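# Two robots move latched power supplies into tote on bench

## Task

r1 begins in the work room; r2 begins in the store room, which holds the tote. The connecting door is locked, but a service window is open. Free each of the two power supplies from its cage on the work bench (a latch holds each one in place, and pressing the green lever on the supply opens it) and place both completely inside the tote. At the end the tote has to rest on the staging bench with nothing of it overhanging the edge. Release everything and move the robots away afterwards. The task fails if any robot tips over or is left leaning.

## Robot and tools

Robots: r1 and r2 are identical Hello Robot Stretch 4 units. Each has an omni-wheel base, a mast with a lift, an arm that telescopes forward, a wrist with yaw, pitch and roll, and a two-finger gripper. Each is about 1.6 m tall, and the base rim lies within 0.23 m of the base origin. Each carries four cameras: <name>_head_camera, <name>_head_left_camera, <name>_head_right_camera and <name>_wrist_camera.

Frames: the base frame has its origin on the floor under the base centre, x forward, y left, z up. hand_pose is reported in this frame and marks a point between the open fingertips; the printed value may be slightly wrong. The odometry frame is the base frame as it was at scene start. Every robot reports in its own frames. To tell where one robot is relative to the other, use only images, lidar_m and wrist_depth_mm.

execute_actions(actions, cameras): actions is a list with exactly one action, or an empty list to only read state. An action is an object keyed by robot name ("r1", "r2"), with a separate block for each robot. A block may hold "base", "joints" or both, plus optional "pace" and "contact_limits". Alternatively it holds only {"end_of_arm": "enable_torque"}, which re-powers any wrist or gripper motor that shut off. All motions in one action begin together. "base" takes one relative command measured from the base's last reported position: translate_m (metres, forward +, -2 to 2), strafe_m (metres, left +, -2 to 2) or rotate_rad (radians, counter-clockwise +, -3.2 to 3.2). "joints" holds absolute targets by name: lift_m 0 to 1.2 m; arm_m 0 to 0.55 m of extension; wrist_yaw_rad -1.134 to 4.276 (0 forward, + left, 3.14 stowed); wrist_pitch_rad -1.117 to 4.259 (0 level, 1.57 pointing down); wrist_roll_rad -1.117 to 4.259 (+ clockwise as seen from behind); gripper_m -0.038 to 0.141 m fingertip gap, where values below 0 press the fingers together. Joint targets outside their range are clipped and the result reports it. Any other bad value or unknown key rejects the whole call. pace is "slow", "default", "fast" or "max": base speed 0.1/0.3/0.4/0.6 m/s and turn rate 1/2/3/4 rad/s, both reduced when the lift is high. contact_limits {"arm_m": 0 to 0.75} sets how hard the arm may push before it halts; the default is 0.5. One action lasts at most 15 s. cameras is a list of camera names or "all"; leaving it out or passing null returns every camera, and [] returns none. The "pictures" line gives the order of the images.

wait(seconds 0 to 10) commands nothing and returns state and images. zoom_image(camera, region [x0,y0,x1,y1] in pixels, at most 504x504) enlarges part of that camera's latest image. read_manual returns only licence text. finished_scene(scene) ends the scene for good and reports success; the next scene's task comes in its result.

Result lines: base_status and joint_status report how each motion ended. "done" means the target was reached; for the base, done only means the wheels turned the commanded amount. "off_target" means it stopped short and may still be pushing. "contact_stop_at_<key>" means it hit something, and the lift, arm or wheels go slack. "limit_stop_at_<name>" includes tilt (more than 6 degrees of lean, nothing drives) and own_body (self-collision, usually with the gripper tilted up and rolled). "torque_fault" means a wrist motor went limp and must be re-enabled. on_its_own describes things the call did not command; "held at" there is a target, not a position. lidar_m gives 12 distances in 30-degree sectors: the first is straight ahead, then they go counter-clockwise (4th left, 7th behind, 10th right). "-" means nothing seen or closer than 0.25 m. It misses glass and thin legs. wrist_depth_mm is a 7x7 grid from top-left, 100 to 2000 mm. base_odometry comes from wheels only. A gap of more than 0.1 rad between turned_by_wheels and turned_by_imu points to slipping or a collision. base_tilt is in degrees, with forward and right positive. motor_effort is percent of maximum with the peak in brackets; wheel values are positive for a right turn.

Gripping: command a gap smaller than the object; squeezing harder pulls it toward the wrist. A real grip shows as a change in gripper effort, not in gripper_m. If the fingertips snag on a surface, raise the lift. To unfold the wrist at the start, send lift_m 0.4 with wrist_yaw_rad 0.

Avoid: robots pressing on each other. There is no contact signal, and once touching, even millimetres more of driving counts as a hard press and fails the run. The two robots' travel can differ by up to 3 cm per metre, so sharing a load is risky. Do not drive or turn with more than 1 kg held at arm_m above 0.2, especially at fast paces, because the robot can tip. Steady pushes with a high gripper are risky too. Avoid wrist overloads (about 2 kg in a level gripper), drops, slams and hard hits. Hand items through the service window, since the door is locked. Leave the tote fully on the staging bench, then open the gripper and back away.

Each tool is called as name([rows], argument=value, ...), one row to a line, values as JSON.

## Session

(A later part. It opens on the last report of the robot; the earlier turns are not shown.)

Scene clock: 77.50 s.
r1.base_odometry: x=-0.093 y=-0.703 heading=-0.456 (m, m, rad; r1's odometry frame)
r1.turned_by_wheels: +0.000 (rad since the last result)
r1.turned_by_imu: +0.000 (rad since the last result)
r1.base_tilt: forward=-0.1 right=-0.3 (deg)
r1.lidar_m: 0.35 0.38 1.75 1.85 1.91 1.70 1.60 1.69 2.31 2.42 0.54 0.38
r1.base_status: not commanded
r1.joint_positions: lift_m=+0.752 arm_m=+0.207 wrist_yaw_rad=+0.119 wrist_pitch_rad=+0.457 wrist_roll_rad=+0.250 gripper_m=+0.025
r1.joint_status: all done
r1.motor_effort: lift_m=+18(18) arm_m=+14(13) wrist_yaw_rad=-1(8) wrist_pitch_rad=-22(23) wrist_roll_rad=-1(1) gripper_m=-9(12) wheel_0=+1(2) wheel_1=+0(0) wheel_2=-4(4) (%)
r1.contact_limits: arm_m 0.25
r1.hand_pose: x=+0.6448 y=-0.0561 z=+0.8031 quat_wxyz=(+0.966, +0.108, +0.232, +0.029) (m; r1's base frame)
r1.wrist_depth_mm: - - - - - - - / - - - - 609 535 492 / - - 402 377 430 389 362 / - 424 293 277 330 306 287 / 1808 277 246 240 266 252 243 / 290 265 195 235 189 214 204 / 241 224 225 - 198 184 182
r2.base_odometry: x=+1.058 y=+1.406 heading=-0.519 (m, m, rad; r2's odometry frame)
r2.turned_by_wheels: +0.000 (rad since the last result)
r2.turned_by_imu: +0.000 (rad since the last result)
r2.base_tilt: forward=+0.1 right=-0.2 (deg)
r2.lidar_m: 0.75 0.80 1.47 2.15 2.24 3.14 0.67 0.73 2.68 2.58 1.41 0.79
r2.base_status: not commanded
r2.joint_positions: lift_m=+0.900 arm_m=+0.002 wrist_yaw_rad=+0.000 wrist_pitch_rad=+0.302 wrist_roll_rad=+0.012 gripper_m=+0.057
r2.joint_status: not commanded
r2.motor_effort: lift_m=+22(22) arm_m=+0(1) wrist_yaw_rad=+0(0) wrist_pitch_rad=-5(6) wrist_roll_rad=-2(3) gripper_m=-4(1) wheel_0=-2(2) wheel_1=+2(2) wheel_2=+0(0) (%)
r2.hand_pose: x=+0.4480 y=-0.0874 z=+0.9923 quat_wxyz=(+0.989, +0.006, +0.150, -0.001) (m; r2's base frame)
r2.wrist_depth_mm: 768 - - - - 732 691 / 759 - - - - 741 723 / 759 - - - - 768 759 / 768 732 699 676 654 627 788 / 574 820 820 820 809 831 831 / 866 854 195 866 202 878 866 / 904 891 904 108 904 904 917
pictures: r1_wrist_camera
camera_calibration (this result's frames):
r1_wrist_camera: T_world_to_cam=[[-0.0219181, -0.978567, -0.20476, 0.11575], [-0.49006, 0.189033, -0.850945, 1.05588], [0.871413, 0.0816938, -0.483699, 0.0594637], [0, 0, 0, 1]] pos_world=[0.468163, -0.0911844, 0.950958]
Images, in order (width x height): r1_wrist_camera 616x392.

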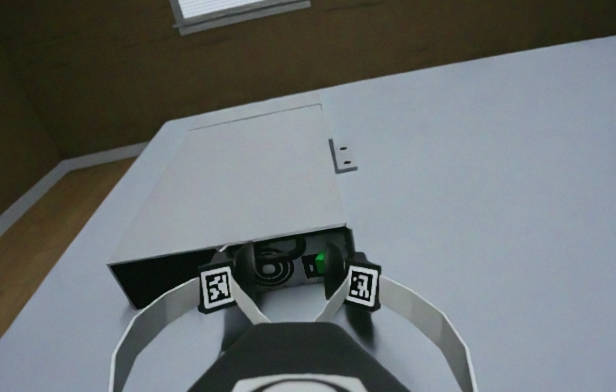

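execute_actions([
  {"r1":{"joints":{"gripper_m":-0.005,"arm_m":0.216},"contact_limits":{"arm_m":0.3},"pace":"slow"}},
], cameras=["r1_wrist_camera"])

execute_actions([
  {"r1":{"joints":{"gripper_m":-0.038,"arm_m":0.224,"lift_m":0.749},"contact_limits":{"arm_m":0.3},"pace":"slow"}},
], cameras=["r1_wrist_camera"])

zoom_image(camera="r1_wrist_camera", region=[170, 190, 420, 330])

Scene clock: 79.13 s.
r1.base_odometry: x=-0.093 y=-0.703 heading=-0.455 (m, m, rad; r1's odometry frame)
r1.turned_by_wheels: +0.000 (rad since the last result)
r1.turned_by_imu: +0.000 (rad since the last result)
r1.base_tilt: forward=+0.0 right=-0.3 (deg)
r1.lidar_m: 0.36 0.38 1.75 1.86 1.91 1.70 1.61 1.68 2.28 2.43 0.54 0.37
r1.base_status: not commanded
r1.joint_positions: lift_m=+0.752 arm_m=+0.214 wrist_yaw_rad=+0.120 wrist_pitch_rad=+0.461 wrist_roll_rad=+0.250 gripper_m=-0.004
r1.joint_status: all done
r1.on_its_own: wrist_pitch_rad is at rest, and its effort (-32) is outside its rest range (-23 to +23)
r1.motor_effort: lift_m=+19(19) arm_m=+12(14) wrist_yaw_rad=-1(8) wrist_pitch_rad=-32(35) wrist_roll_rad=-1(2) gripper_m=-24(26) wheel_0=+3(3) wheel_1=+2(2) wheel_2=-6(7) (%)
r1.contact_limits: arm_m 0.3
r1.hand_pose: x=+0.6517 y=-0.0559 z=+0.8020 quat_wxyz=(+0.966, +0.107, +0.233, +0.029) (m; r1's base frame)
r1.wrist_depth_mm: - - - - - - - / - - - - 591 517 473 / - - 392 366 418 379 353 / - 413 286 270 324 301 285 / 1708 267 234 232 265 248 238 / 285 246 202 233 191 208 202 / 238 224 223 - 196 181 180
r2.base_odometry: x=+1.058 y=+1.406 heading=-0.519 (m, m, rad; r2's odometry frame)
r2.turned_by_wheels: +0.000 (rad since the last result)
r2.turned_by_imu: +0.000 (rad since the last result)
r2.base_tilt: forward=+0.1 right=-0.2 (deg)
r2.lidar_m: 0.75 0.79 1.44 2.14 2.25 3.12 0.71 0.75 2.64 2.57 1.41 0.77
r2.base_status: not commanded
r2.joint_positions: lift_m=+0.900 arm_m=+0.002 wrist_yaw_rad=+0.000 wrist_pitch_rad=+0.302 wrist_roll_rad=+0.012 gripper_m=+0.057
r2.joint_status: not commanded
r2.motor_effort: lift_m=+22(22) arm_m=+0(0) wrist_yaw_rad=+0(0) wrist_pitch_rad=-5(5) wrist_roll_rad=-1(1) gripper_m=-2(2) wheel_0=-2(2) wheel_1=+1(2) wheel_2=+0(0) (%)
r2.hand_pose: x=+0.4480 y=-0.0874 z=+0.9923 quat_wxyz=(+0.989, +0.006, +0.150, -0.001) (m; r2's base frame)
r2.wrist_depth_mm: 778 - - - - 732 691 / 750 - - - - 741 723 / 750 - - - - 759 750 / 768 732 699 676 647 627 788 / 580 820 831 820 820 831 831 / 866 866 195 854 202 866 878 / 917 891 904 108 904 891 904
pictures: r1_wrist_camera
camera_calibration (this result's frames):
r1_wrist_camera: T_world_to_cam=[[-0.0218779, -0.978673, -0.204255, 0.11541], [-0.493289, 0.18827, -0.849247, 1.05906], [0.86959, 0.0821771, -0.486888, 0.0567445], [0, 0, 0, 1]] pos_world=[0.475601, -0.0911031, 0.9506]
Images, in order (width x height): r1_wrist_camera 616x392.

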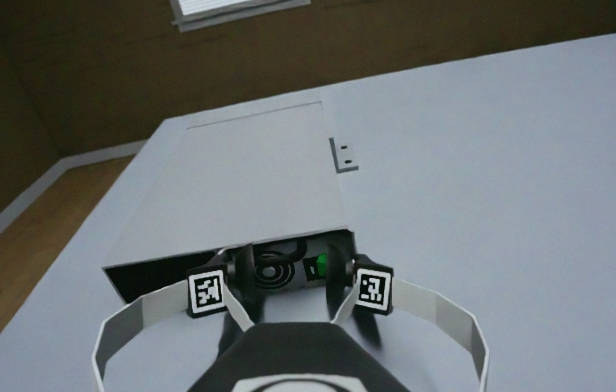

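Scene clock: 80.43 s.
r1.base_odometry: x=-0.093 y=-0.703 heading=-0.455 (m, m, rad; r1's odometry frame)
r1.turned_by_wheels: +0.000 (rad since the last result)
r1.turned_by_imu: +0.000 (rad since the last result)
r1.base_tilt: forward=+0.0 right=-0.4 (deg)
r1.lidar_m: 0.36 0.38 1.74 1.87 1.89 1.69 1.63 1.69 2.31 2.43 0.56 0.39
r1.base_status: not commanded
r1.joint_positions: lift_m=+0.749 arm_m=+0.222 wrist_yaw_rad=+0.120 wrist_pitch_rad=+0.462 wrist_roll_rad=+0.249 gripper_m=-0.037
r1.joint_status: all done
r1.on_its_own: wrist_pitch_rad is at rest, and its effort (-37) is outside its rest range (-23 to +23)
r1.motor_effort: lift_m=+19(19) arm_m=+13(18) wrist_yaw_rad=-2(9) wrist_pitch_rad=-37(39) wrist_roll_rad=+0(1) gripper_m=-30(32) wheel_0=+3(3) wheel_1=+3(2) wheel_2=-6(8) (%)
r1.contact_limits: arm_m 0.3
r1.hand_pose: x=+0.6595 y=-0.0558 z=+0.7986 quat_wxyz=(+0.966, +0.107, +0.234, +0.030) (m; r1's base frame)
r1.wrist_depth_mm: - - - - - - - / - - - - 574 504 459 / - - 377 353 404 370 345 / - 392 278 262 317 294 277 / 1756 252 226 224 256 243 232 / 279 169 193 227 183 198 198 / 230 219 218 - 193 179 177
r2.base_odometry: x=+1.058 y=+1.406 heading=-0.519 (m, m, rad; r2's odometry frame)
r2.turned_by_wheels: +0.000 (rad since the last result)
r2.turned_by_imu: +0.000 (rad since the last result)
r2.base_tilt: forward=+0.2 right=-0.2 (deg)
r2.lidar_m: 0.76 0.81 1.45 2.13 2.24 3.12 0.72 0.77 2.65 2.56 1.39 0.79
r2.base_status: not commanded
r2.joint_positions: lift_m=+0.900 arm_m=+0.002 wrist_yaw_rad=+0.000 wrist_pitch_rad=+0.302 wrist_roll_rad=+0.012 gripper_m=+0.057
r2.joint_status: not commanded
r2.motor_effort: lift_m=+22(22) arm_m=+0(0) wrist_yaw_rad=+0(0) wrist_pitch_rad=-6(6) wrist_roll_rad=-1(2) gripper_m=-4(2) wheel_0=-2(2) wheel_1=+2(2) wheel_2=+0(0) (%)
r2.hand_pose: x=+0.4480 y=-0.0874 z=+0.9923 quat_wxyz=(+0.989, +0.006, +0.150, -0.001) (m; r2's base frame)
r2.wrist_depth_mm: 768 - - - - 732 699 / 768 - - - - 741 723 / 750 - - - - 759 759 / 768 723 707 676 654 627 788 / 580 820 820 831 820 820 831 / 866 866 195 866 202 866 866 / 904 904 904 108 904 904 904
pictures: r1_wrist_camera
camera_calibration (this result's frames):
r1_wrist_camera: T_world_to_cam=[[-0.0217232, -0.978781, -0.203755, 0.114432], [-0.494653, 0.187633, -0.848595, 1.06029], [0.868819, 0.082354, -0.488233, 0.0499289], [0, 0, 0, 1]] pos_world=[0.483581, -0.0910521, 0.947447]
Images, in order (width x height): r1_wrist_camera 616x392.

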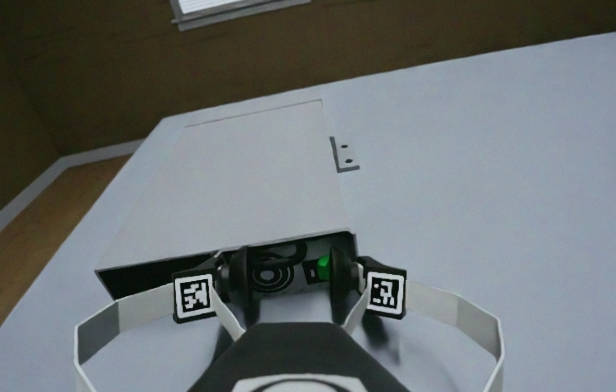

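Region (170, 190, 420, 330) of r1_wrist_camera's 616x392 image, scaled by 2.016; it fills the top 282 rows of this view, and the rest is white.

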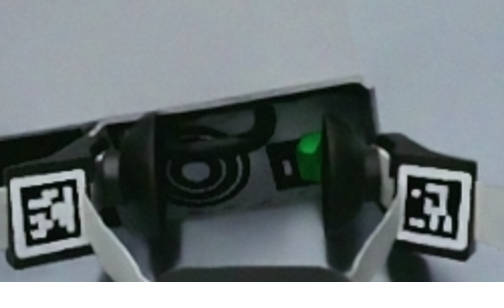

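execute_actions([
  {"r1":{"joints":{"arm_m":0.215,"lift_m":0.744},"pace":"slow"}},
], cameras=["r1_wrist_camera"])

zoom_image(camera="r1_wrist_camera", region=[170, 190, 420, 330])

Scene clock: 81.47 s.
r1.base_odometry: x=-0.093 y=-0.703 heading=-0.455 (m, m, rad; r1's odometry frame)
r1.turned_by_wheels: +0.000 (rad since the last result)
r1.turned_by_imu: +0.000 (rad since the last result)
r1.base_tilt: forward=-0.1 right=-0.4 (deg)
r1.lidar_m: 0.36 0.37 1.73 1.88 1.92 1.69 1.62 1.67 2.27 2.42 0.54 0.39
r1.base_status: not commanded
r1.joint_positions: lift_m=+0.744 arm_m=+0.217 wrist_yaw_rad=+0.124 wrist_pitch_rad=+0.454 wrist_roll_rad=+0.249 gripper_m=-0.037
r1.joint_status: all done
r1.motor_effort: lift_m=+19(20) arm_m=-11(12) wrist_yaw_rad=-11(12) wrist_pitch_rad=-12(36) wrist_roll_rad=+1(4) gripper_m=-35(34) wheel_0=+2(4) wheel_1=+1(3) wheel_2=+0(6) (%)
r1.hand_pose: x=+0.6560 y=-0.0548 z=+0.7959 quat_wxyz=(+0.967, +0.107, +0.230, +0.032) (m; r1's base frame)
r1.wrist_depth_mm: - - - - - - - / - - - - 591 517 469 / - - 384 357 413 377 347 / - 399 281 259 319 294 278 / 1756 256 226 225 255 243 233 / 279 166 183 228 181 197 197 / 229 218 216 - 191 179 175
r2.base_odometry: x=+1.058 y=+1.406 heading=-0.519 (m, m, rad; r2's odometry frame)
r2.turned_by_wheels: +0.000 (rad since the last result)
r2.turned_by_imu: +0.000 (rad since the last result)
r2.base_tilt: forward=+0.1 right=-0.1 (deg)
r2.lidar_m: 0.76 0.81 1.48 2.15 2.27 3.11 0.70 0.74 2.66 2.57 1.40 0.80
r2.base_status: not commanded
r2.joint_positions: lift_m=+0.900 arm_m=+0.002 wrist_yaw_rad=+0.000 wrist_pitch_rad=+0.302 wrist_roll_rad=+0.012 gripper_m=+0.057
r2.joint_status: not commanded
r2.motor_effort: lift_m=+22(22) arm_m=+0(0) wrist_yaw_rad=+0(0) wrist_pitch_rad=-6(5) wrist_roll_rad=-1(1) gripper_m=-2(3) wheel_0=-2(2) wheel_1=+2(2) wheel_2=+0(0) (%)
r2.hand_pose: x=+0.4480 y=-0.0874 z=+0.9923 quat_wxyz=(+0.989, +0.006, +0.150, -0.001) (m; r2's base frame)
r2.wrist_depth_mm: 768 - - - - 741 691 / 759 - - - - 741 723 / 750 - - - - 759 750 / 778 741 707 676 647 627 788 / 574 831 820 831 809 831 831 / 854 866 195 854 202 866 866 / 904 891 904 108 904 904 917
pictures: r1_wrist_camera
camera_calibration (this result's frames):
r1_wrist_camera: T_world_to_cam=[[-0.0165728, -0.978633, -0.204946, 0.112408], [-0.487752, 0.186844, -0.852753, 1.05485], [0.872825, 0.0858302, -0.480427, 0.0428518], [0, 0, 0, 1]] pos_world=[0.478966, -0.0907633, 0.943151]
Images, in order (width x height): r1_wrist_camera 616x392.

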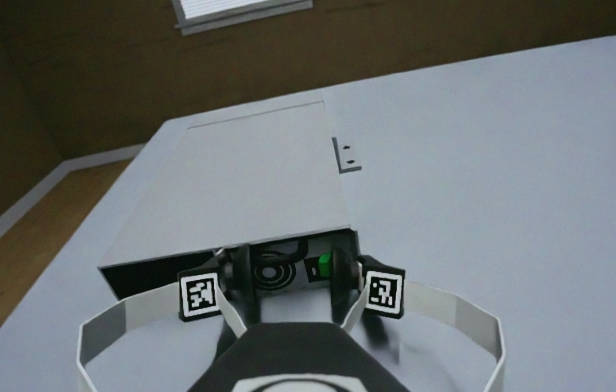

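Region (170, 190, 420, 330) of r1_wrist_camera's 616x392 image, scaled by 2.016; it fills the top 282 rows of this view, and the rest is white.

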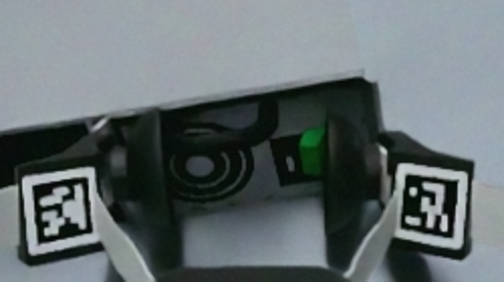

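execute_actions([
  {"r1":{"joints":{"arm_m":0.209,"lift_m":0.742},"pace":"slow"}},
], cameras=["r1_wrist_camera"])

zoom_image(camera="r1_wrist_camera", region=[170, 190, 420, 330])

Scene clock: 82.33 s.
r1.base_odometry: x=-0.093 y=-0.703 heading=-0.455 (m, m, rad; r1's odometry frame)
r1.turned_by_wheels: +0.000 (rad since the last result)
r1.turned_by_imu: +0.000 (rad since the last result)
r1.base_tilt: forward=-0.1 right=-0.4 (deg)
r1.lidar_m: 0.35 0.38 1.74 1.88 1.89 1.70 1.61 1.70 2.29 2.42 0.53 0.38
r1.base_status: not commanded
r1.joint_positions: lift_m=+0.742 arm_m=+0.212 wrist_yaw_rad=+0.127 wrist_pitch_rad=+0.448 wrist_roll_rad=+0.249 gripper_m=-0.037
r1.joint_status: all done
r1.on_its_own: wrist_yaw_rad is at rest, and its effort (-22) is outside its rest range (-13 to +13)
r1.motor_effort: lift_m=+20(19) arm_m=-15(16) wrist_yaw_rad=-22(23) wrist_pitch_rad=+5(10) wrist_roll_rad=-1(1) gripper_m=-35(36) wheel_0=+1(2) wheel_1=-1(1) wheel_2=+6(6) (%)
r1.hand_pose: x=+0.6515 y=-0.0537 z=+0.7953 quat_wxyz=(+0.967, +0.107, +0.228, +0.034) (m; r1's base frame)
r1.wrist_depth_mm: - - - - - - - / - - - - 603 525 484 / - - 392 362 418 379 355 / - 415 283 258 322 297 279 / 1808 264 233 228 253 244 234 / 281 237 181 227 184 198 197 / 235 216 217 - 191 178 176
r2.base_odometry: x=+1.058 y=+1.406 heading=-0.519 (m, m, rad; r2's odometry frame)
r2.turned_by_wheels: +0.000 (rad since the last result)
r2.turned_by_imu: +0.000 (rad since the last result)
r2.base_tilt: forward=+0.1 right=-0.2 (deg)
r2.lidar_m: 0.76 0.80 1.43 2.15 2.26 3.15 0.71 0.72 2.70 2.56 1.40 0.77
r2.base_status: not commanded
r2.joint_positions: lift_m=+0.900 arm_m=+0.002 wrist_yaw_rad=+0.000 wrist_pitch_rad=+0.302 wrist_roll_rad=+0.012 gripper_m=+0.057
r2.joint_status: not commanded
r2.motor_effort: lift_m=+22(22) arm_m=+0(0) wrist_yaw_rad=+0(0) wrist_pitch_rad=-5(6) wrist_roll_rad=-1(2) gripper_m=-2(5) wheel_0=-2(2) wheel_1=+2(2) wheel_2=+0(0) (%)
r2.hand_pose: x=+0.4480 y=-0.0874 z=+0.9923 quat_wxyz=(+0.989, +0.006, +0.150, -0.001) (m; r2's base frame)
r2.wrist_depth_mm: 768 - - - - 732 691 / 759 - - - - 741 723 / 759 - - - - 750 750 / 768 732 707 668 647 627 788 / 580 831 820 831 820 820 831 / 866 866 195 854 202 866 866 / 904 904 904 108 904 904 917
pictures: r1_wrist_camera
camera_calibration (this result's frames):
r1_wrist_camera: T_world_to_cam=[[-0.0119192, -0.978542, -0.205704, 0.110823], [-0.483721, 0.185688, -0.855298, 1.05127], [0.875141, 0.0893089, -0.475554, 0.0412591], [0, 0, 0, 1]] pos_world=[0.473737, -0.0904497, 0.94157]
Images, in order (width x height): r1_wrist_camera 616x392.

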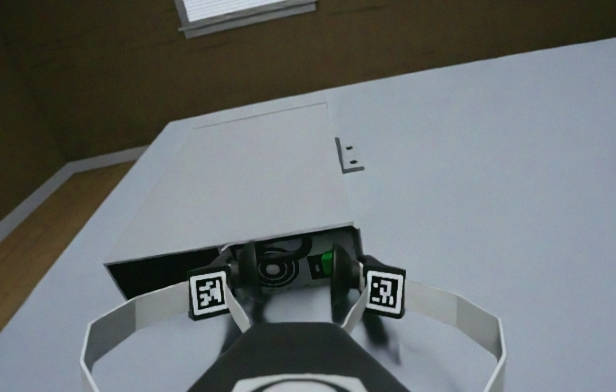

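Region (170, 190, 420, 330) of r1_wrist_camera's 616x392 image, scaled by 2.016; it fills the top 282 rows of this view, and the rest is white.

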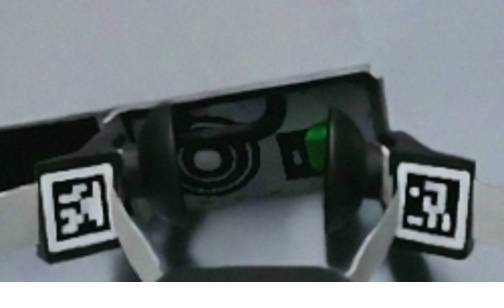

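execute_actions([
  {"r1":{"joints":{"arm_m":0.204},"pace":"slow"}},
], cameras=["r1_wrist_camera"])

zoom_image(camera="r1_wrist_camera", region=[170, 190, 420, 330])

Scene clock: 83.17 s.
r1.base_odometry: x=-0.093 y=-0.703 heading=-0.455 (m, m, rad; r1's odometry frame)
r1.turned_by_wheels: +0.000 (rad since the last result)
r1.turned_by_imu: +0.000 (rad since the last result)
r1.base_tilt: forward=+0.0 right=-0.3 (deg)
r1.lidar_m: 0.35 0.38 1.74 1.88 1.91 1.70 1.61 1.68 2.29 2.42 0.54 0.38
r1.base_status: not commanded
r1.joint_positions: lift_m=+0.742 arm_m=+0.206 wrist_yaw_rad=+0.129 wrist_pitch_rad=+0.448 wrist_roll_rad=+0.250 gripper_m=-0.037
r1.joint_status: all done
r1.on_its_own: wrist_yaw_rad is at rest, and its effort (-28) is outside its rest range (-13 to +13)
r1.motor_effort: lift_m=+19(20) arm_m=-12(14) wrist_yaw_rad=-28(28) wrist_pitch_rad=+4(7) wrist_roll_rad=-2(2) gripper_m=-31(38) wheel_0=+4(4) wheel_1=+0(1) wheel_2=+5(6) (%)
r1.hand_pose: x=+0.6461 y=-0.0533 z=+0.7952 quat_wxyz=(+0.967, +0.107, +0.228, +0.035) (m; r1's base frame)
r1.wrist_depth_mm: - - - - - - - / - - - - 597 521 480 / - - 394 357 421 379 351 / - 421 286 258 320 297 279 / 1808 286 235 233 256 244 233 / 282 240 185 223 183 204 197 / 234 216 218 - 191 176 175
r2.base_odometry: x=+1.058 y=+1.406 heading=-0.519 (m, m, rad; r2's odometry frame)
r2.turned_by_wheels: +0.000 (rad since the last result)
r2.turned_by_imu: +0.000 (rad since the last result)
r2.base_tilt: forward=+0.2 right=-0.2 (deg)
r2.lidar_m: 0.74 0.82 1.45 2.14 2.26 3.15 0.69 0.73 2.67 2.57 1.40 0.79
r2.base_status: not commanded
r2.joint_positions: lift_m=+0.900 arm_m=+0.002 wrist_yaw_rad=+0.000 wrist_pitch_rad=+0.302 wrist_roll_rad=+0.012 gripper_m=+0.057
r2.joint_status: not commanded
r2.motor_effort: lift_m=+22(22) arm_m=+0(0) wrist_yaw_rad=+0(0) wrist_pitch_rad=-5(6) wrist_roll_rad=-2(2) gripper_m=-4(3) wheel_0=-2(2) wheel_1=+2(1) wheel_2=+0(0) (%)
r2.hand_pose: x=+0.4480 y=-0.0874 z=+0.9923 quat_wxyz=(+0.989, +0.006, +0.150, -0.001) (m; r2's base frame)
r2.wrist_depth_mm: 778 - - - - 732 691 / 759 - - - - 732 723 / 759 - - - - 759 750 / 759 732 707 668 647 621 788 / 580 831 820 820 820 820 831 / 866 866 195 854 202 866 878 / 904 891 904 108 904 891 917
pictures: r1_wrist_camera
camera_calibration (this result's frames):
r1_wrist_camera: T_world_to_cam=[[-0.0106318, -0.978429, -0.206309, 0.110845], [-0.484436, 0.185531, -0.854927, 1.04865], [0.874762, 0.090854, -0.475959, 0.046518], [0, 0, 0, 1]] pos_world=[0.468488, -0.0903289, 0.941525]
Images, in order (width x height): r1_wrist_camera 616x392.

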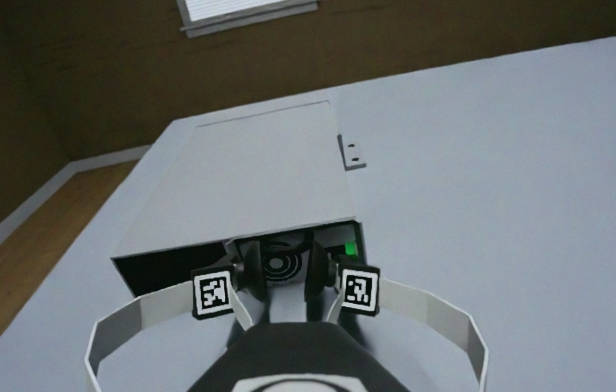

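Region (170, 190, 420, 330) of r1_wrist_camera's 616x392 image, scaled by 2.016; it fills the top 282 rows of this view, and the rest is white.

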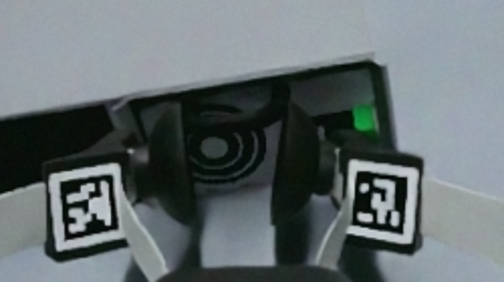

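execute_actions([
  {"r1":{"joints":{"gripper_m":0.076,"arm_m":0.17,"lift_m":0.752}}},
], cameras=[])

execute_actions([
  {"r1":{"base":{"strafe_m":-0.02},"joints":{"wrist_yaw_rad":0.2}}},
], cameras=[])

execute_actions([
  {"r1":{"joints":{"arm_m":0.191},"contact_limits":{"arm_m":0.15},"pace":"slow"}},
], cameras=["r1_wrist_camera"])

Scene clock: 86.20 s.
r1.base_odometry: x=-0.093 y=-0.703 heading=-0.456 (m, m, rad; r1's odometry frame)
r1.turned_by_wheels: -0.001 (rad since the last result)
r1.turned_by_imu: -0.001 (rad since the last result)
r1.base_tilt: forward=-0.1 right=-0.4 (deg)
r1.lidar_m: 0.36 0.37 1.75 1.88 1.91 1.70 1.62 1.69 2.29 2.43 0.55 0.38
r1.base_status: not commanded
r1.joint_positions: lift_m=+0.752 arm_m=+0.172 wrist_yaw_rad=+0.120 wrist_pitch_rad=+0.452 wrist_roll_rad=+0.250 gripper_m=+0.076
r1.joint_status: all done
r1.motor_effort: lift_m=+23(25) arm_m=-9(12) wrist_yaw_rad=-1(27) wrist_pitch_rad=-7(15) wrist_roll_rad=-2(1) gripper_m=-4(30) wheel_0=+0(4) wheel_1=-1(1) wheel_2=-1(5) (%)
r1.hand_pose: x=+0.6106 y=-0.0557 z=+0.8040 quat_wxyz=(+0.967, +0.108, +0.229, +0.030) (m; r1's base frame)
r1.wrist_depth_mm: - - - - - - - / - - - - 627 544 508 / - - 418 399 433 394 366 / - 442 301 279 338 309 293 / 1863 319 278 278 266 257 243 / 294 270 238 240 212 216 207 / 245 228 228 - 202 186 185
r2.base_odometry: x=+1.058 y=+1.406 heading=-0.519 (m, m, rad; r2's odometry frame)
r2.turned_by_wheels: +0.000 (rad since the last result)
r2.turned_by_imu: +0.001 (rad since the last result)
r2.base_tilt: forward=+0.2 right=-0.2 (deg)
r2.lidar_m: 0.77 0.81 1.47 2.15 2.26 3.12 0.70 0.74 2.67 2.56 1.39 0.79
r2.base_status: not commanded
r2.joint_positions: lift_m=+0.900 arm_m=+0.002 wrist_yaw_rad=+0.000 wrist_pitch_rad=+0.302 wrist_roll_rad=+0.012 gripper_m=+0.057
r2.joint_status: not commanded
r2.motor_effort: lift_m=+22(22) arm_m=+0(0) wrist_yaw_rad=+0(0) wrist_pitch_rad=-5(5) wrist_roll_rad=-2(2) gripper_m=-2(4) wheel_0=-2(2) wheel_1=+1(2) wheel_2=+0(0) (%)
r2.hand_pose: x=+0.4480 y=-0.0874 z=+0.9923 quat_wxyz=(+0.989, +0.006, +0.150, -0.001) (m; r2's base frame)
r2.wrist_depth_mm: 768 - - - - 732 691 / 759 - - - - 741 715 / 759 - - - - 759 759 / 768 741 707 676 647 621 788 / 580 820 820 831 820 820 831 / 866 854 195 854 202 866 866 / 904 904 904 108 917 904 917
pictures: none
No camera images: the call's "cameras" was empty. Leave "cameras" out to get every camera's image.

Scene clock: 87.00 s.
r1.base_odometry: x=-0.102 y=-0.721 heading=-0.456 (m, m, rad; r1's odometry frame)
r1.turned_by_wheels: +0.000 (rad since the last result)
r1.turned_by_imu: +0.000 (rad since the last result)
r1.base_tilt: forward=-0.1 right=-0.3 (deg)
r1.lidar_m: 0.35 0.36 1.76 1.90 1.94 1.71 1.62 1.69 2.31 2.40 0.54 0.37
r1.base_status: done
r1.joint_positions: lift_m=+0.752 arm_m=+0.172 wrist_yaw_rad=+0.200 wrist_pitch_rad=+0.452 wrist_roll_rad=+0.250 gripper_m=+0.076
r1.joint_status: all done
r1.motor_effort: lift_m=+23(23) arm_m=-9(9) wrist_yaw_rad=+0(1) wrist_pitch_rad=-7(6) wrist_roll_rad=-3(3) gripper_m=-2(2) wheel_0=-1(7) wheel_1=+0(12) wheel_2=-1(1) (%)
r1.hand_pose: x=+0.6142 y=-0.0342 z=+0.8040 quat_wxyz=(+0.965, +0.099, +0.233, +0.069) (m; r1's base frame)
r1.wrist_depth_mm: - - - - - - - / - - - - 621 549 500 / - - 427 377 433 397 368 / - 462 300 278 338 309 293 / 1808 324 283 276 265 254 244 / 293 267 238 239 213 216 207 / 244 228 229 - 201 186 184
r2.base_odometry: x=+1.058 y=+1.406 heading=-0.519 (m, m, rad; r2's odometry frame)
r2.turned_by_wheels: +0.000 (rad since the last result)
r2.turned_by_imu: +0.000 (rad since the last result)
r2.base_tilt: forward=+0.1 right=-0.2 (deg)
r2.lidar_m: 0.76 0.79 1.47 2.13 2.27 3.09 0.70 0.75 2.68 2.56 1.41 0.81
r2.base_status: not commanded
r2.joint_positions: lift_m=+0.900 arm_m=+0.002 wrist_yaw_rad=+0.000 wrist_pitch_rad=+0.302 wrist_roll_rad=+0.012 gripper_m=+0.057
r2.joint_status: not commanded
r2.motor_effort: lift_m=+22(22) arm_m=+0(0) wrist_yaw_rad=+0(0) wrist_pitch_rad=-5(6) wrist_roll_rad=+0(0) gripper_m=-2(3) wheel_0=-2(2) wheel_1=+2(2) wheel_2=+0(0) (%)
r2.hand_pose: x=+0.4480 y=-0.0874 z=+0.9923 quat_wxyz=(+0.989, +0.006, +0.150, -0.001) (m; r2's base frame)
r2.wrist_depth_mm: 759 - - - - 732 691 / 759 - - - - 741 723 / 759 - - - - 759 750 / 759 732 699 676 647 627 788 / 580 820 831 820 820 831 831 / 866 854 195 854 202 866 866 / 904 904 904 108 904 904 917
pictures: none
No camera images: the call's "cameras" was empty. Leave "cameras" out to get every camera's image.

Scene clock: 88.20 s.
r1.base_odometry: x=-0.102 y=-0.721 heading=-0.456 (m, m, rad; r1's odometry frame)
r1.turned_by_wheels: +0.000 (rad since the last result)
r1.turned_by_imu: +0.000 (rad since the last result)
r1.base_tilt: forward=+0.0 right=-0.2 (deg)
r1.lidar_m: 0.35 0.37 1.75 1.90 1.93 1.68 1.61 1.68 2.30 2.39 0.55 0.39
r1.base_status: not commanded
r1.joint_positions: lift_m=+0.752 arm_m=+0.189 wrist_yaw_rad=+0.200 wrist_pitch_rad=+0.452 wrist_roll_rad=+0.250 gripper_m=+0.076
r1.joint_status: all done
r1.motor_effort: lift_m=+23(23) arm_m=+9(9) wrist_yaw_rad=-1(1) wrist_pitch_rad=-6(6) wrist_roll_rad=-2(1) gripper_m=-1(1) wheel_0=-1(1) wheel_1=+0(0) wheel_2=-1(1) (%)
r1.contact_limits: arm_m 0.15
r1.hand_pose: x=+0.6319 y=-0.0342 z=+0.8040 quat_wxyz=(+0.965, +0.099, +0.233, +0.069) (m; r1's base frame)
r1.wrist_depth_mm: - - - - - - - / - - - - 621 544 504 / - - 421 375 436 394 364 / - 466 301 274 336 310 291 / 1863 312 258 258 262 255 244 / 294 270 238 239 211 216 207 / 243 229 227 - 200 186 184
r2.base_odometry: x=+1.058 y=+1.406 heading=-0.519 (m, m, rad; r2's odometry frame)
r2.turned_by_wheels: +0.000 (rad since the last result)
r2.turned_by_imu: +0.000 (rad since the last result)
r2.base_tilt: forward=+0.1 right=-0.3 (deg)
r2.lidar_m: 0.76 0.82 1.47 2.15 2.25 3.15 0.68 0.74 2.67 2.53 1.42 0.81
r2.base_status: not commanded
r2.joint_positions: lift_m=+0.900 arm_m=+0.002 wrist_yaw_rad=+0.000 wrist_pitch_rad=+0.302 wrist_roll_rad=+0.012 gripper_m=+0.057
r2.joint_status: not commanded
r2.motor_effort: lift_m=+22(22) arm_m=-1(0) wrist_yaw_rad=-1(0) wrist_pitch_rad=-5(6) wrist_roll_rad=-1(2) gripper_m=-3(3) wheel_0=-2(2) wheel_1=+2(2) wheel_2=+0(0) (%)
r2.hand_pose: x=+0.4480 y=-0.0874 z=+0.9923 quat_wxyz=(+0.989, +0.006, +0.150, -0.001) (m; r2's base frame)
r2.wrist_depth_mm: 768 - - - - 723 699 / 759 - - - - 750 715 / 759 - - - - 768 750 / 768 732 707 668 654 621 788 / 580 820 820 831 820 831 831 / 866 854 195 854 202 866 866 / 904 891 904 108 904 904 917
pictures: r1_wrist_camera
camera_calibration (this result's frames):
r1_wrist_camera: T_world_to_cam=[[0.0580147, -0.976879, -0.205771, 0.0874456], [-0.499428, 0.150072, -0.853259, 1.05267], [0.864411, 0.152269, -0.479174, 0.0725801], [0, 0, 0, 1]] pos_world=[0.457921, -0.0836043, 0.950973]
Images, in order (width x height): r1_wrist_camera 616x392.

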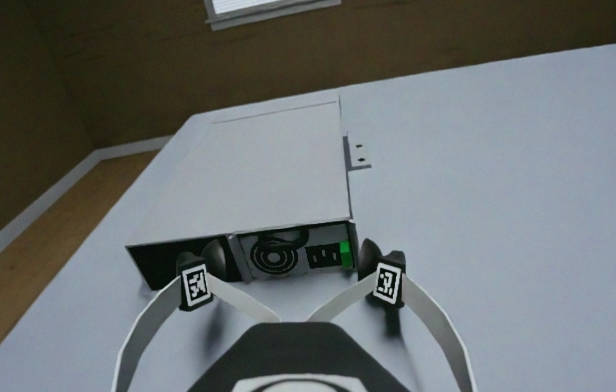

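execute_actions([
  {"r1":{"joints":{"gripper_m":0.04}}},
], cameras=[])

execute_actions([
  {"r1":{"joints":{"gripper_m":0.025,"arm_m":0.204},"contact_limits":{"arm_m":0.25},"pace":"slow"}},
], cameras=["r1_wrist_camera"])

execute_actions([
  {"r1":{"joints":{"gripper_m":-0.005,"arm_m":0.212,"lift_m":0.75},"contact_limits":{"arm_m":0.3},"pace":"slow"}},
], cameras=[])

execute_actions([
  {"r1":{"joints":{"gripper_m":-0.038,"arm_m":0.22,"lift_m":0.746},"contact_limits":{"arm_m":0.3},"pace":"slow"}},
], cameras=["r1_wrist_camera"])

zoom_image(camera="r1_wrist_camera", region=[170, 190, 420, 330])

Scene clock: 89.67 s.
r1.base_odometry: x=-0.102 y=-0.721 heading=-0.456 (m, m, rad; r1's odometry frame)
r1.turned_by_wheels: +0.000 (rad since the last result)
r1.turned_by_imu: +0.000 (rad since the last result)
r1.base_tilt: forward=-0.1 right=-0.3 (deg)
r1.lidar_m: 0.37 0.38 1.75 1.90 1.91 1.71 1.61 1.69 2.29 2.40 0.55 0.36
r1.base_status: not commanded
r1.joint_positions: lift_m=+0.752 arm_m=+0.189 wrist_yaw_rad=+0.197 wrist_pitch_rad=+0.453 wrist_roll_rad=+0.250 gripper_m=+0.040
r1.joint_status: all done
r1.motor_effort: lift_m=+23(23) arm_m=+9(9) wrist_yaw_rad=+7(7) wrist_pitch_rad=-8(8) wrist_roll_rad=-1(1) gripper_m=-5(6) wheel_0=-1(1) wheel_1=+0(0) wheel_2=-1(1) (%)
r1.hand_pose: x=+0.6318 y=-0.0349 z=+0.8039 quat_wxyz=(+0.965, +0.099, +0.233, +0.067) (m; r1's base frame)
r1.wrist_depth_mm: - - - - - - - / - - - - 621 544 508 / - - 418 375 436 394 364 / - 459 298 276 334 310 291 / 1863 310 260 254 270 255 245 / 293 272 195 231 198 217 207 / 243 225 227 - 199 185 183
r2.base_odometry: x=+1.058 y=+1.406 heading=-0.519 (m, m, rad; r2's odometry frame)
r2.turned_by_wheels: +0.000 (rad since the last result)
r2.turned_by_imu: +0.000 (rad since the last result)
r2.base_tilt: forward=+0.1 right=-0.2 (deg)
r2.lidar_m: 0.74 0.79 1.47 2.14 2.27 3.12 0.70 0.76 2.66 2.57 1.40 0.79
r2.base_status: not commanded
r2.joint_positions: lift_m=+0.900 arm_m=+0.002 wrist_yaw_rad=+0.000 wrist_pitch_rad=+0.302 wrist_roll_rad=+0.012 gripper_m=+0.057
r2.joint_status: not commanded
r2.motor_effort: lift_m=+22(22) arm_m=+0(1) wrist_yaw_rad=+0(0) wrist_pitch_rad=-5(5) wrist_roll_rad=-4(2) gripper_m=-3(3) wheel_0=-2(2) wheel_1=+2(2) wheel_2=+0(0) (%)
r2.hand_pose: x=+0.4480 y=-0.0874 z=+0.9923 quat_wxyz=(+0.989, +0.006, +0.150, -0.001) (m; r2's base frame)
r2.wrist_depth_mm: 768 - - - - 732 691 / 759 - - - - 741 723 / 750 - - - - 759 750 / 768 732 699 676 647 621 788 / 574 820 820 820 820 831 831 / 854 866 195 854 202 866 866 / 904 904 904 108 904 904 917
pictures: none
No camera images: the call's "cameras" was empty. Leave "cameras" out to get every camera's image.

Scene clock: 90.67 s.
r1.base_odometry: x=-0.102 y=-0.721 heading=-0.456 (m, m, rad; r1's odometry frame)
r1.turned_by_wheels: +0.000 (rad since the last result)
r1.turned_by_imu: +0.000 (rad since the last result)
r1.base_tilt: forward=-0.2 right=-0.3 (deg)
r1.lidar_m: 0.35 0.38 1.78 1.90 1.92 1.69 1.62 1.68 2.28 2.39 0.55 0.37
r1.base_status: not commanded
r1.joint_positions: lift_m=+0.752 arm_m=+0.201 wrist_yaw_rad=+0.198 wrist_pitch_rad=+0.458 wrist_roll_rad=+0.250 gripper_m=+0.025
r1.joint_status: all done
r1.on_its_own: wrist_pitch_rad is at rest, and its effort (-24) is outside its rest range (-23 to +23)
r1.motor_effort: lift_m=+22(23) arm_m=+14(16) wrist_yaw_rad=+5(9) wrist_pitch_rad=-24(25) wrist_roll_rad=-2(0) gripper_m=-8(8) wheel_0=+0(1) wheel_1=+0(0) wheel_2=-5(5) (%)
r1.contact_limits: arm_m 0.25
r1.hand_pose: x=+0.6432 y=-0.0349 z=+0.8025 quat_wxyz=(+0.964, +0.099, +0.236, +0.067) (m; r1's base frame)
r1.wrist_depth_mm: - - - - - - - / - - - - 603 535 488 / - - 407 366 427 384 362 / - 445 293 267 329 304 285 / 1808 303 247 241 266 251 241 / 290 267 194 234 190 213 204 / 241 224 224 - 197 183 181
r2.base_odometry: x=+1.058 y=+1.406 heading=-0.519 (m, m, rad; r2's odometry frame)
r2.turned_by_wheels: +0.000 (rad since the last result)
r2.turned_by_imu: +0.000 (rad since the last result)
r2.base_tilt: forward=+0.1 right=-0.2 (deg)
r2.lidar_m: 0.75 0.81 1.45 2.14 2.29 3.12 0.70 0.75 2.67 2.56 1.41 0.81
r2.base_status: not commanded
r2.joint_positions: lift_m=+0.900 arm_m=+0.002 wrist_yaw_rad=+0.000 wrist_pitch_rad=+0.302 wrist_roll_rad=+0.012 gripper_m=+0.057
r2.joint_status: not commanded
r2.motor_effort: lift_m=+22(22) arm_m=+0(0) wrist_yaw_rad=+0(0) wrist_pitch_rad=-5(6) wrist_roll_rad=+0(1) gripper_m=-3(3) wheel_0=-2(2) wheel_1=+2(1) wheel_2=+0(0) (%)
r2.hand_pose: x=+0.4480 y=-0.0874 z=+0.9923 quat_wxyz=(+0.989, +0.006, +0.150, -0.001) (m; r2's base frame)
r2.wrist_depth_mm: 768 - - - - 732 699 / 768 - - - - 741 715 / 750 - - - - 759 759 / 768 732 707 676 654 627 788 / 574 820 820 831 820 820 831 / 866 866 195 854 202 878 866 / 904 904 904 108 904 904 917
pictures: r1_wrist_camera
camera_calibration (this result's frames):
r1_wrist_camera: T_world_to_cam=[[0.0545143, -0.977257, -0.204932, 0.0872761], [-0.504162, 0.150216, -0.850444, 1.05788], [0.861887, 0.14968, -0.484507, 0.0680657], [0, 0, 0, 1]] pos_world=[0.46992, -0.0838067, 0.95053]
Images, in order (width x height): r1_wrist_camera 616x392.

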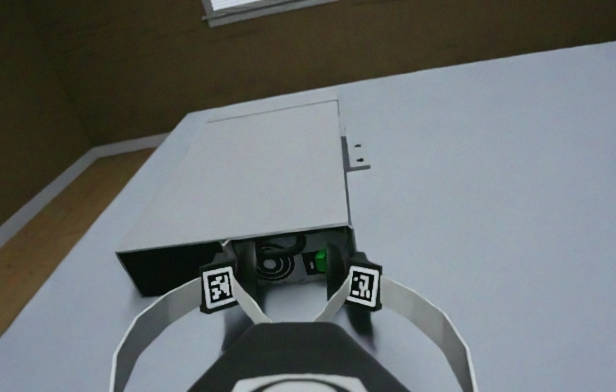

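Scene clock: 92.10 s.
r1.base_odometry: x=-0.102 y=-0.720 heading=-0.456 (m, m, rad; r1's odometry frame)
r1.turned_by_wheels: +0.000 (rad since the last result)
r1.turned_by_imu: +0.000 (rad since the last result)
r1.base_tilt: forward=-0.1 right=-0.4 (deg)
r1.lidar_m: 0.36 0.38 1.75 1.88 1.93 1.70 1.62 1.68 2.27 2.41 0.54 0.39
r1.base_status: not commanded
r1.joint_positions: lift_m=+0.750 arm_m=+0.209 wrist_yaw_rad=+0.199 wrist_pitch_rad=+0.461 wrist_roll_rad=+0.250 gripper_m=-0.004
r1.joint_status: all done
r1.on_its_own: wrist_pitch_rad is at rest, and its effort (-31) is outside its rest range (-23 to +23)
r1.motor_effort: lift_m=+17(21) arm_m=+14(16) wrist_yaw_rad=+1(11) wrist_pitch_rad=-31(35) wrist_roll_rad=-1(1) gripper_m=-21(24) wheel_0=+2(3) wheel_1=+2(2) wheel_2=-8(9) (%)
r1.contact_limits: arm_m 0.3
r1.hand_pose: x=+0.6509 y=-0.0346 z=+0.8002 quat_wxyz=(+0.964, +0.098, +0.238, +0.068) (m; r1's base frame)
r1.wrist_depth_mm: - - - - - - - / - - - - 591 517 469 / - - 394 355 415 377 351 / - 424 286 259 324 298 281 / 1863 289 239 231 262 247 236 / 283 249 203 232 187 204 200 / 235 222 221 - 195 181 179
r2.base_odometry: x=+1.058 y=+1.406 heading=-0.519 (m, m, rad; r2's odometry frame)
r2.turned_by_wheels: +0.000 (rad since the last result)
r2.turned_by_imu: +0.000 (rad since the last result)
r2.base_tilt: forward=+0.1 right=-0.2 (deg)
r2.lidar_m: 0.76 0.81 1.46 2.15 2.24 3.12 0.70 0.76 2.67 2.58 1.39 0.81
r2.base_status: not commanded
r2.joint_positions: lift_m=+0.900 arm_m=+0.002 wrist_yaw_rad=+0.000 wrist_pitch_rad=+0.302 wrist_roll_rad=+0.012 gripper_m=+0.057
r2.joint_status: not commanded
r2.motor_effort: lift_m=+22(22) arm_m=+0(0) wrist_yaw_rad=+0(0) wrist_pitch_rad=-5(6) wrist_roll_rad=-1(0) gripper_m=-2(2) wheel_0=-2(2) wheel_1=+1(2) wheel_2=+0(0) (%)
r2.hand_pose: x=+0.4480 y=-0.0874 z=+0.9923 quat_wxyz=(+0.989, +0.006, +0.150, -0.001) (m; r2's base frame)
r2.wrist_depth_mm: 768 - - - - 732 699 / 768 - - - - 741 723 / 759 - - - - 759 750 / 768 732 707 668 647 627 788 / 580 831 820 820 809 831 831 / 866 866 195 854 202 866 866 / 904 904 891 108 917 904 917
pictures: none
No camera images: the call's "cameras" was empty. Leave "cameras" out to get every camera's image.

Scene clock: 93.40 s.
r1.base_odometry: x=-0.102 y=-0.720 heading=-0.456 (m, m, rad; r1's odometry frame)
r1.turned_by_wheels: +0.000 (rad since the last result)
r1.turned_by_imu: +0.000 (rad since the last result)
r1.base_tilt: forward=-0.1 right=-0.4 (deg)
r1.lidar_m: 0.36 0.35 1.76 1.90 1.93 1.70 1.61 1.69 2.28 2.41 0.56 0.37
r1.base_status: not commanded
r1.joint_positions: lift_m=+0.746 arm_m=+0.217 wrist_yaw_rad=+0.199 wrist_pitch_rad=+0.462 wrist_roll_rad=+0.249 gripper_m=-0.037
r1.joint_status: all done
r1.on_its_own: wrist_pitch_rad is at rest, and its effort (-36) is outside its rest range (-23 to +23)
r1.motor_effort: lift_m=+17(17) arm_m=+15(18) wrist_yaw_rad=+1(11) wrist_pitch_rad=-36(38) wrist_roll_rad=+0(3) gripper_m=-28(27) wheel_0=+4(3) wheel_1=+2(3) wheel_2=-9(10) (%)
r1.contact_limits: arm_m 0.3
r1.hand_pose: x=+0.6586 y=-0.0345 z=+0.7959 quat_wxyz=(+0.964, +0.098, +0.238, +0.068) (m; r1's base frame)
r1.wrist_depth_mm: - - - - - - - / - - - - 569 500 459 / - - 373 342 404 366 343 / - 399 277 252 315 293 274 / 1756 263 229 223 253 242 230 / 277 169 196 224 183 196 196 / 227 217 216 - 190 178 175
r2.base_odometry: x=+1.058 y=+1.406 heading=-0.519 (m, m, rad; r2's odometry frame)
r2.turned_by_wheels: +0.000 (rad since the last result)
r2.turned_by_imu: +0.000 (rad since the last result)
r2.base_tilt: forward=+0.1 right=-0.2 (deg)
r2.lidar_m: 0.74 0.78 1.44 2.16 2.27 3.11 0.71 0.76 2.64 2.56 1.42 0.79
r2.base_status: not commanded
r2.joint_positions: lift_m=+0.900 arm_m=+0.002 wrist_yaw_rad=+0.000 wrist_pitch_rad=+0.302 wrist_roll_rad=+0.012 gripper_m=+0.057
r2.joint_status: not commanded
r2.motor_effort: lift_m=+22(22) arm_m=-1(0) wrist_yaw_rad=+0(0) wrist_pitch_rad=-5(6) wrist_roll_rad=+0(2) gripper_m=-3(3) wheel_0=-2(2) wheel_1=+2(1) wheel_2=+0(1) (%)
r2.hand_pose: x=+0.4480 y=-0.0874 z=+0.9923 quat_wxyz=(+0.989, +0.006, +0.150, -0.001) (m; r2's base frame)
r2.wrist_depth_mm: 768 - - - - 732 699 / 768 - - - - 741 715 / 750 - - - - 759 759 / 768 732 699 683 647 621 788 / 574 820 820 820 820 820 820 / 854 866 195 866 202 866 866 / 904 891 904 108 904 891 904
pictures: r1_wrist_camera
camera_calibration (this result's frames):
r1_wrist_camera: T_world_to_cam=[[0.0559425, -0.977434, -0.2037, 0.0835593], [-0.507554, 0.147852, -0.848839, 1.0609], [0.859802, 0.150875, -0.48783, 0.0555749], [0, 0, 0, 1]] pos_world=[0.486006, -0.0835668, 0.944665]
Images, in order (width x height): r1_wrist_camera 616x392.

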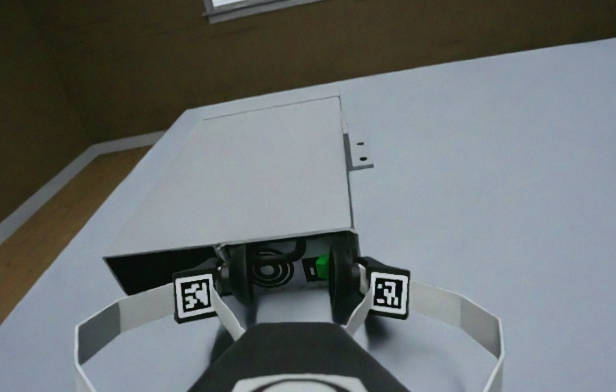

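Region (170, 190, 420, 330) of r1_wrist_camera's 616x392 image, scaled by 2.016; it fills the top 282 rows of this view, and the rest is white.

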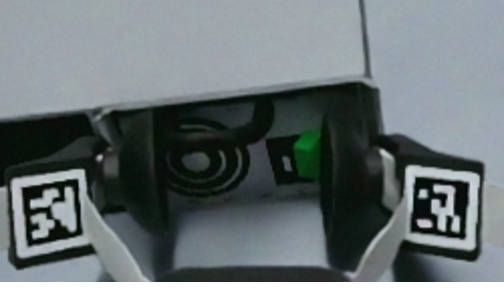

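execute_actions([
  {"r1":{"joints":{"arm_m":0.205,"wrist_yaw_rad":0.225},"pace":"fast"}},
], cameras=["r1_wrist_camera"])

zoom_image(camera="r1_wrist_camera", region=[170, 190, 420, 330])

Scene clock: 94.13 s.
r1.base_odometry: x=-0.102 y=-0.721 heading=-0.456 (m, m, rad; r1's odometry frame)
r1.turned_by_wheels: +0.000 (rad since the last result)
r1.turned_by_imu: +0.000 (rad since the last result)
r1.base_tilt: forward=-0.1 right=-0.3 (deg)
r1.lidar_m: 0.37 0.36 1.75 1.89 1.94 1.70 1.61 1.68 2.28 2.40 0.53 0.40
r1.base_status: not commanded
r1.joint_positions: lift_m=+0.746 arm_m=+0.207 wrist_yaw_rad=+0.225 wrist_pitch_rad=+0.452 wrist_roll_rad=+0.249 gripper_m=-0.037
r1.joint_status: all done
r1.motor_effort: lift_m=+20(20) arm_m=-13(15) wrist_yaw_rad=-4(14) wrist_pitch_rad=-4(36) wrist_roll_rad=+3(2) gripper_m=-33(36) wheel_0=-1(4) wheel_1=-2(2) wheel_2=+3(9) (%)
r1.hand_pose: x=+0.6508 y=-0.0272 z=+0.7983 quat_wxyz=(+0.964, +0.095, +0.234, +0.081) (m; r1's base frame)
r1.wrist_depth_mm: - - - - - - - / - - - - 597 530 484 / - - 402 349 413 382 355 / - 449 286 262 317 300 283 / 1863 287 238 230 255 246 236 / 283 239 183 233 181 199 200 / 235 218 220 - 193 181 178
r2.base_odometry: x=+1.058 y=+1.406 heading=-0.519 (m, m, rad; r2's odometry frame)
r2.turned_by_wheels: +0.000 (rad since the last result)
r2.turned_by_imu: +0.000 (rad since the last result)
r2.base_tilt: forward=+0.2 right=-0.2 (deg)
r2.lidar_m: 0.76 0.81 1.45 2.15 2.26 3.13 0.69 0.76 2.67 2.56 1.42 0.78
r2.base_status: not commanded
r2.joint_positions: lift_m=+0.900 arm_m=+0.002 wrist_yaw_rad=+0.000 wrist_pitch_rad=+0.302 wrist_roll_rad=+0.012 gripper_m=+0.057
r2.joint_status: not commanded
r2.motor_effort: lift_m=+22(22) arm_m=+0(1) wrist_yaw_rad=+0(0) wrist_pitch_rad=-6(5) wrist_roll_rad=-1(2) gripper_m=-4(2) wheel_0=-2(2) wheel_1=+1(1) wheel_2=+0(0) (%)
r2.hand_pose: x=+0.4480 y=-0.0874 z=+0.9923 quat_wxyz=(+0.989, +0.006, +0.150, -0.001) (m; r2's base frame)
r2.wrist_depth_mm: 768 - - - - 732 699 / 759 - - - - 741 723 / 759 - - - - 759 759 / 768 732 707 676 647 627 788 / 580 820 831 820 809 820 831 / 854 866 195 854 202 866 878 / 904 891 904 108 904 904 917
pictures: r1_wrist_camera
camera_calibration (this result's frames):
r1_wrist_camera: T_world_to_cam=[[0.083458, -0.975175, -0.205106, 0.0749561], [-0.502791, 0.136497, -0.853563, 1.05822], [0.86037, 0.174362, -0.478917, 0.0555336], [0, 0, 0, 1]] pos_world=[0.47803, -0.0810321, 0.94523]
Images, in order (width x height): r1_wrist_camera 616x392.

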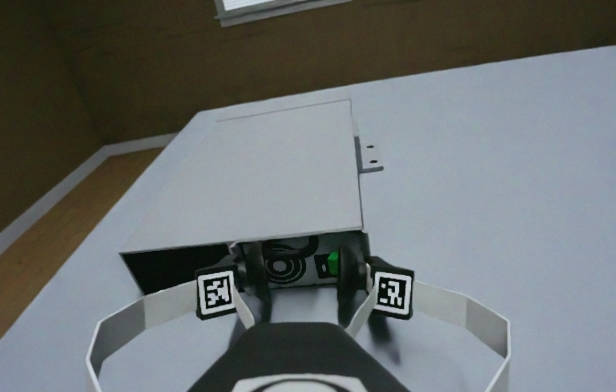

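Region (170, 190, 420, 330) of r1_wrist_camera's 616x392 image, scaled by 2.016; it fills the top 282 rows of this view, and the rest is white.

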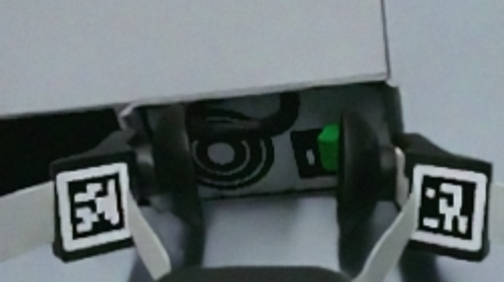

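execute_actions([
  {"r1":{"joints":{"arm_m":0.2},"pace":"fast"}},
], cameras=["r1_wrist_camera"])

zoom_image(camera="r1_wrist_camera", region=[170, 190, 420, 330])

Scene clock: 94.80 s.
r1.base_odometry: x=-0.102 y=-0.721 heading=-0.456 (m, m, rad; r1's odometry frame)
r1.turned_by_wheels: -0.001 (rad since the last result)
r1.turned_by_imu: -0.001 (rad since the last result)
r1.base_tilt: forward=-0.1 right=-0.3 (deg)
r1.lidar_m: 0.35 0.36 1.75 1.90 1.94 1.70 1.62 1.69 2.28 2.40 0.55 0.38
r1.base_status: not commanded
r1.joint_positions: lift_m=+0.746 arm_m=+0.201 wrist_yaw_rad=+0.220 wrist_pitch_rad=+0.457 wrist_roll_rad=+0.250 gripper_m=-0.037
r1.joint_status: all done
r1.motor_effort: lift_m=+21(20) arm_m=-7(17) wrist_yaw_rad=+13(14) wrist_pitch_rad=-22(27) wrist_roll_rad=+0(2) gripper_m=-19(34) wheel_0=-3(3) wheel_1=-2(2) wheel_2=-6(6) (%)
r1.hand_pose: x=+0.6438 y=-0.0289 z=+0.7968 quat_wxyz=(+0.964, +0.096, +0.237, +0.078) (m; r1's base frame)
r1.wrist_depth_mm: - - - - - - - / - - - - 585 512 466 / - - 389 340 410 373 349 / - 415 279 255 319 294 276 / 1756 296 254 227 254 242 232 / 279 260 182 204 181 206 198 / 232 214 217 - 191 177 176
r2.base_odometry: x=+1.058 y=+1.406 heading=-0.519 (m, m, rad; r2's odometry frame)
r2.turned_by_wheels: +0.000 (rad since the last result)
r2.turned_by_imu: +0.000 (rad since the last result)
r2.base_tilt: forward=+0.1 right=-0.2 (deg)
r2.lidar_m: 0.76 0.82 1.46 2.16 2.26 3.13 0.70 0.73 2.64 2.56 1.40 0.81
r2.base_status: not commanded
r2.joint_positions: lift_m=+0.900 arm_m=+0.002 wrist_yaw_rad=+0.000 wrist_pitch_rad=+0.302 wrist_roll_rad=+0.012 gripper_m=+0.057
r2.joint_status: not commanded
r2.motor_effort: lift_m=+22(22) arm_m=+0(0) wrist_yaw_rad=+0(0) wrist_pitch_rad=-5(6) wrist_roll_rad=-1(4) gripper_m=-2(2) wheel_0=-2(2) wheel_1=+1(1) wheel_2=+0(0) (%)
r2.hand_pose: x=+0.4480 y=-0.0874 z=+0.9923 quat_wxyz=(+0.989, +0.006, +0.150, -0.001) (m; r2's base frame)
r2.wrist_depth_mm: 768 - - - - 732 699 / 759 - - - - 741 723 / 759 - - - - 759 750 / 768 732 699 676 654 627 788 / 585 820 820 820 820 831 831 / 854 854 194 866 202 866 878 / 904 904 904 108 904 904 917
pictures: r1_wrist_camera
camera_calibration (this result's frames):
r1_wrist_camera: T_world_to_cam=[[0.0765575, -0.975783, -0.204905, 0.077852], [-0.506816, 0.138894, -0.850791, 1.05409], [0.858648, 0.168983, -0.483909, 0.0660284], [0, 0, 0, 1]] pos_world=[0.471577, -0.0815984, 0.944718]
Images, in order (width x height): r1_wrist_camera 616x392.

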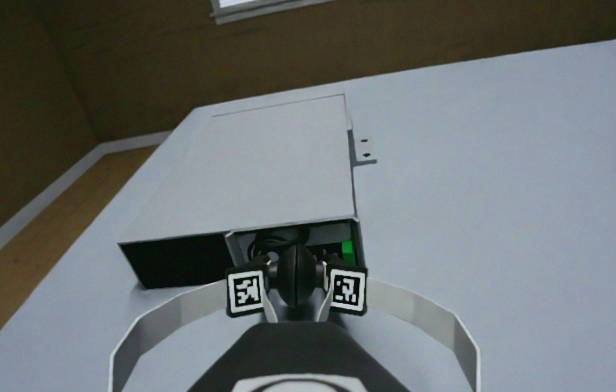

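Region (170, 190, 420, 330) of r1_wrist_camera's 616x392 image, scaled by 2.016; it fills the top 282 rows of this view, and the rest is white.

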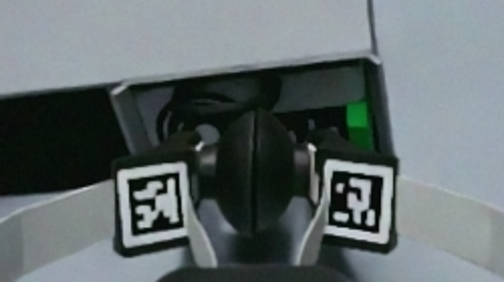

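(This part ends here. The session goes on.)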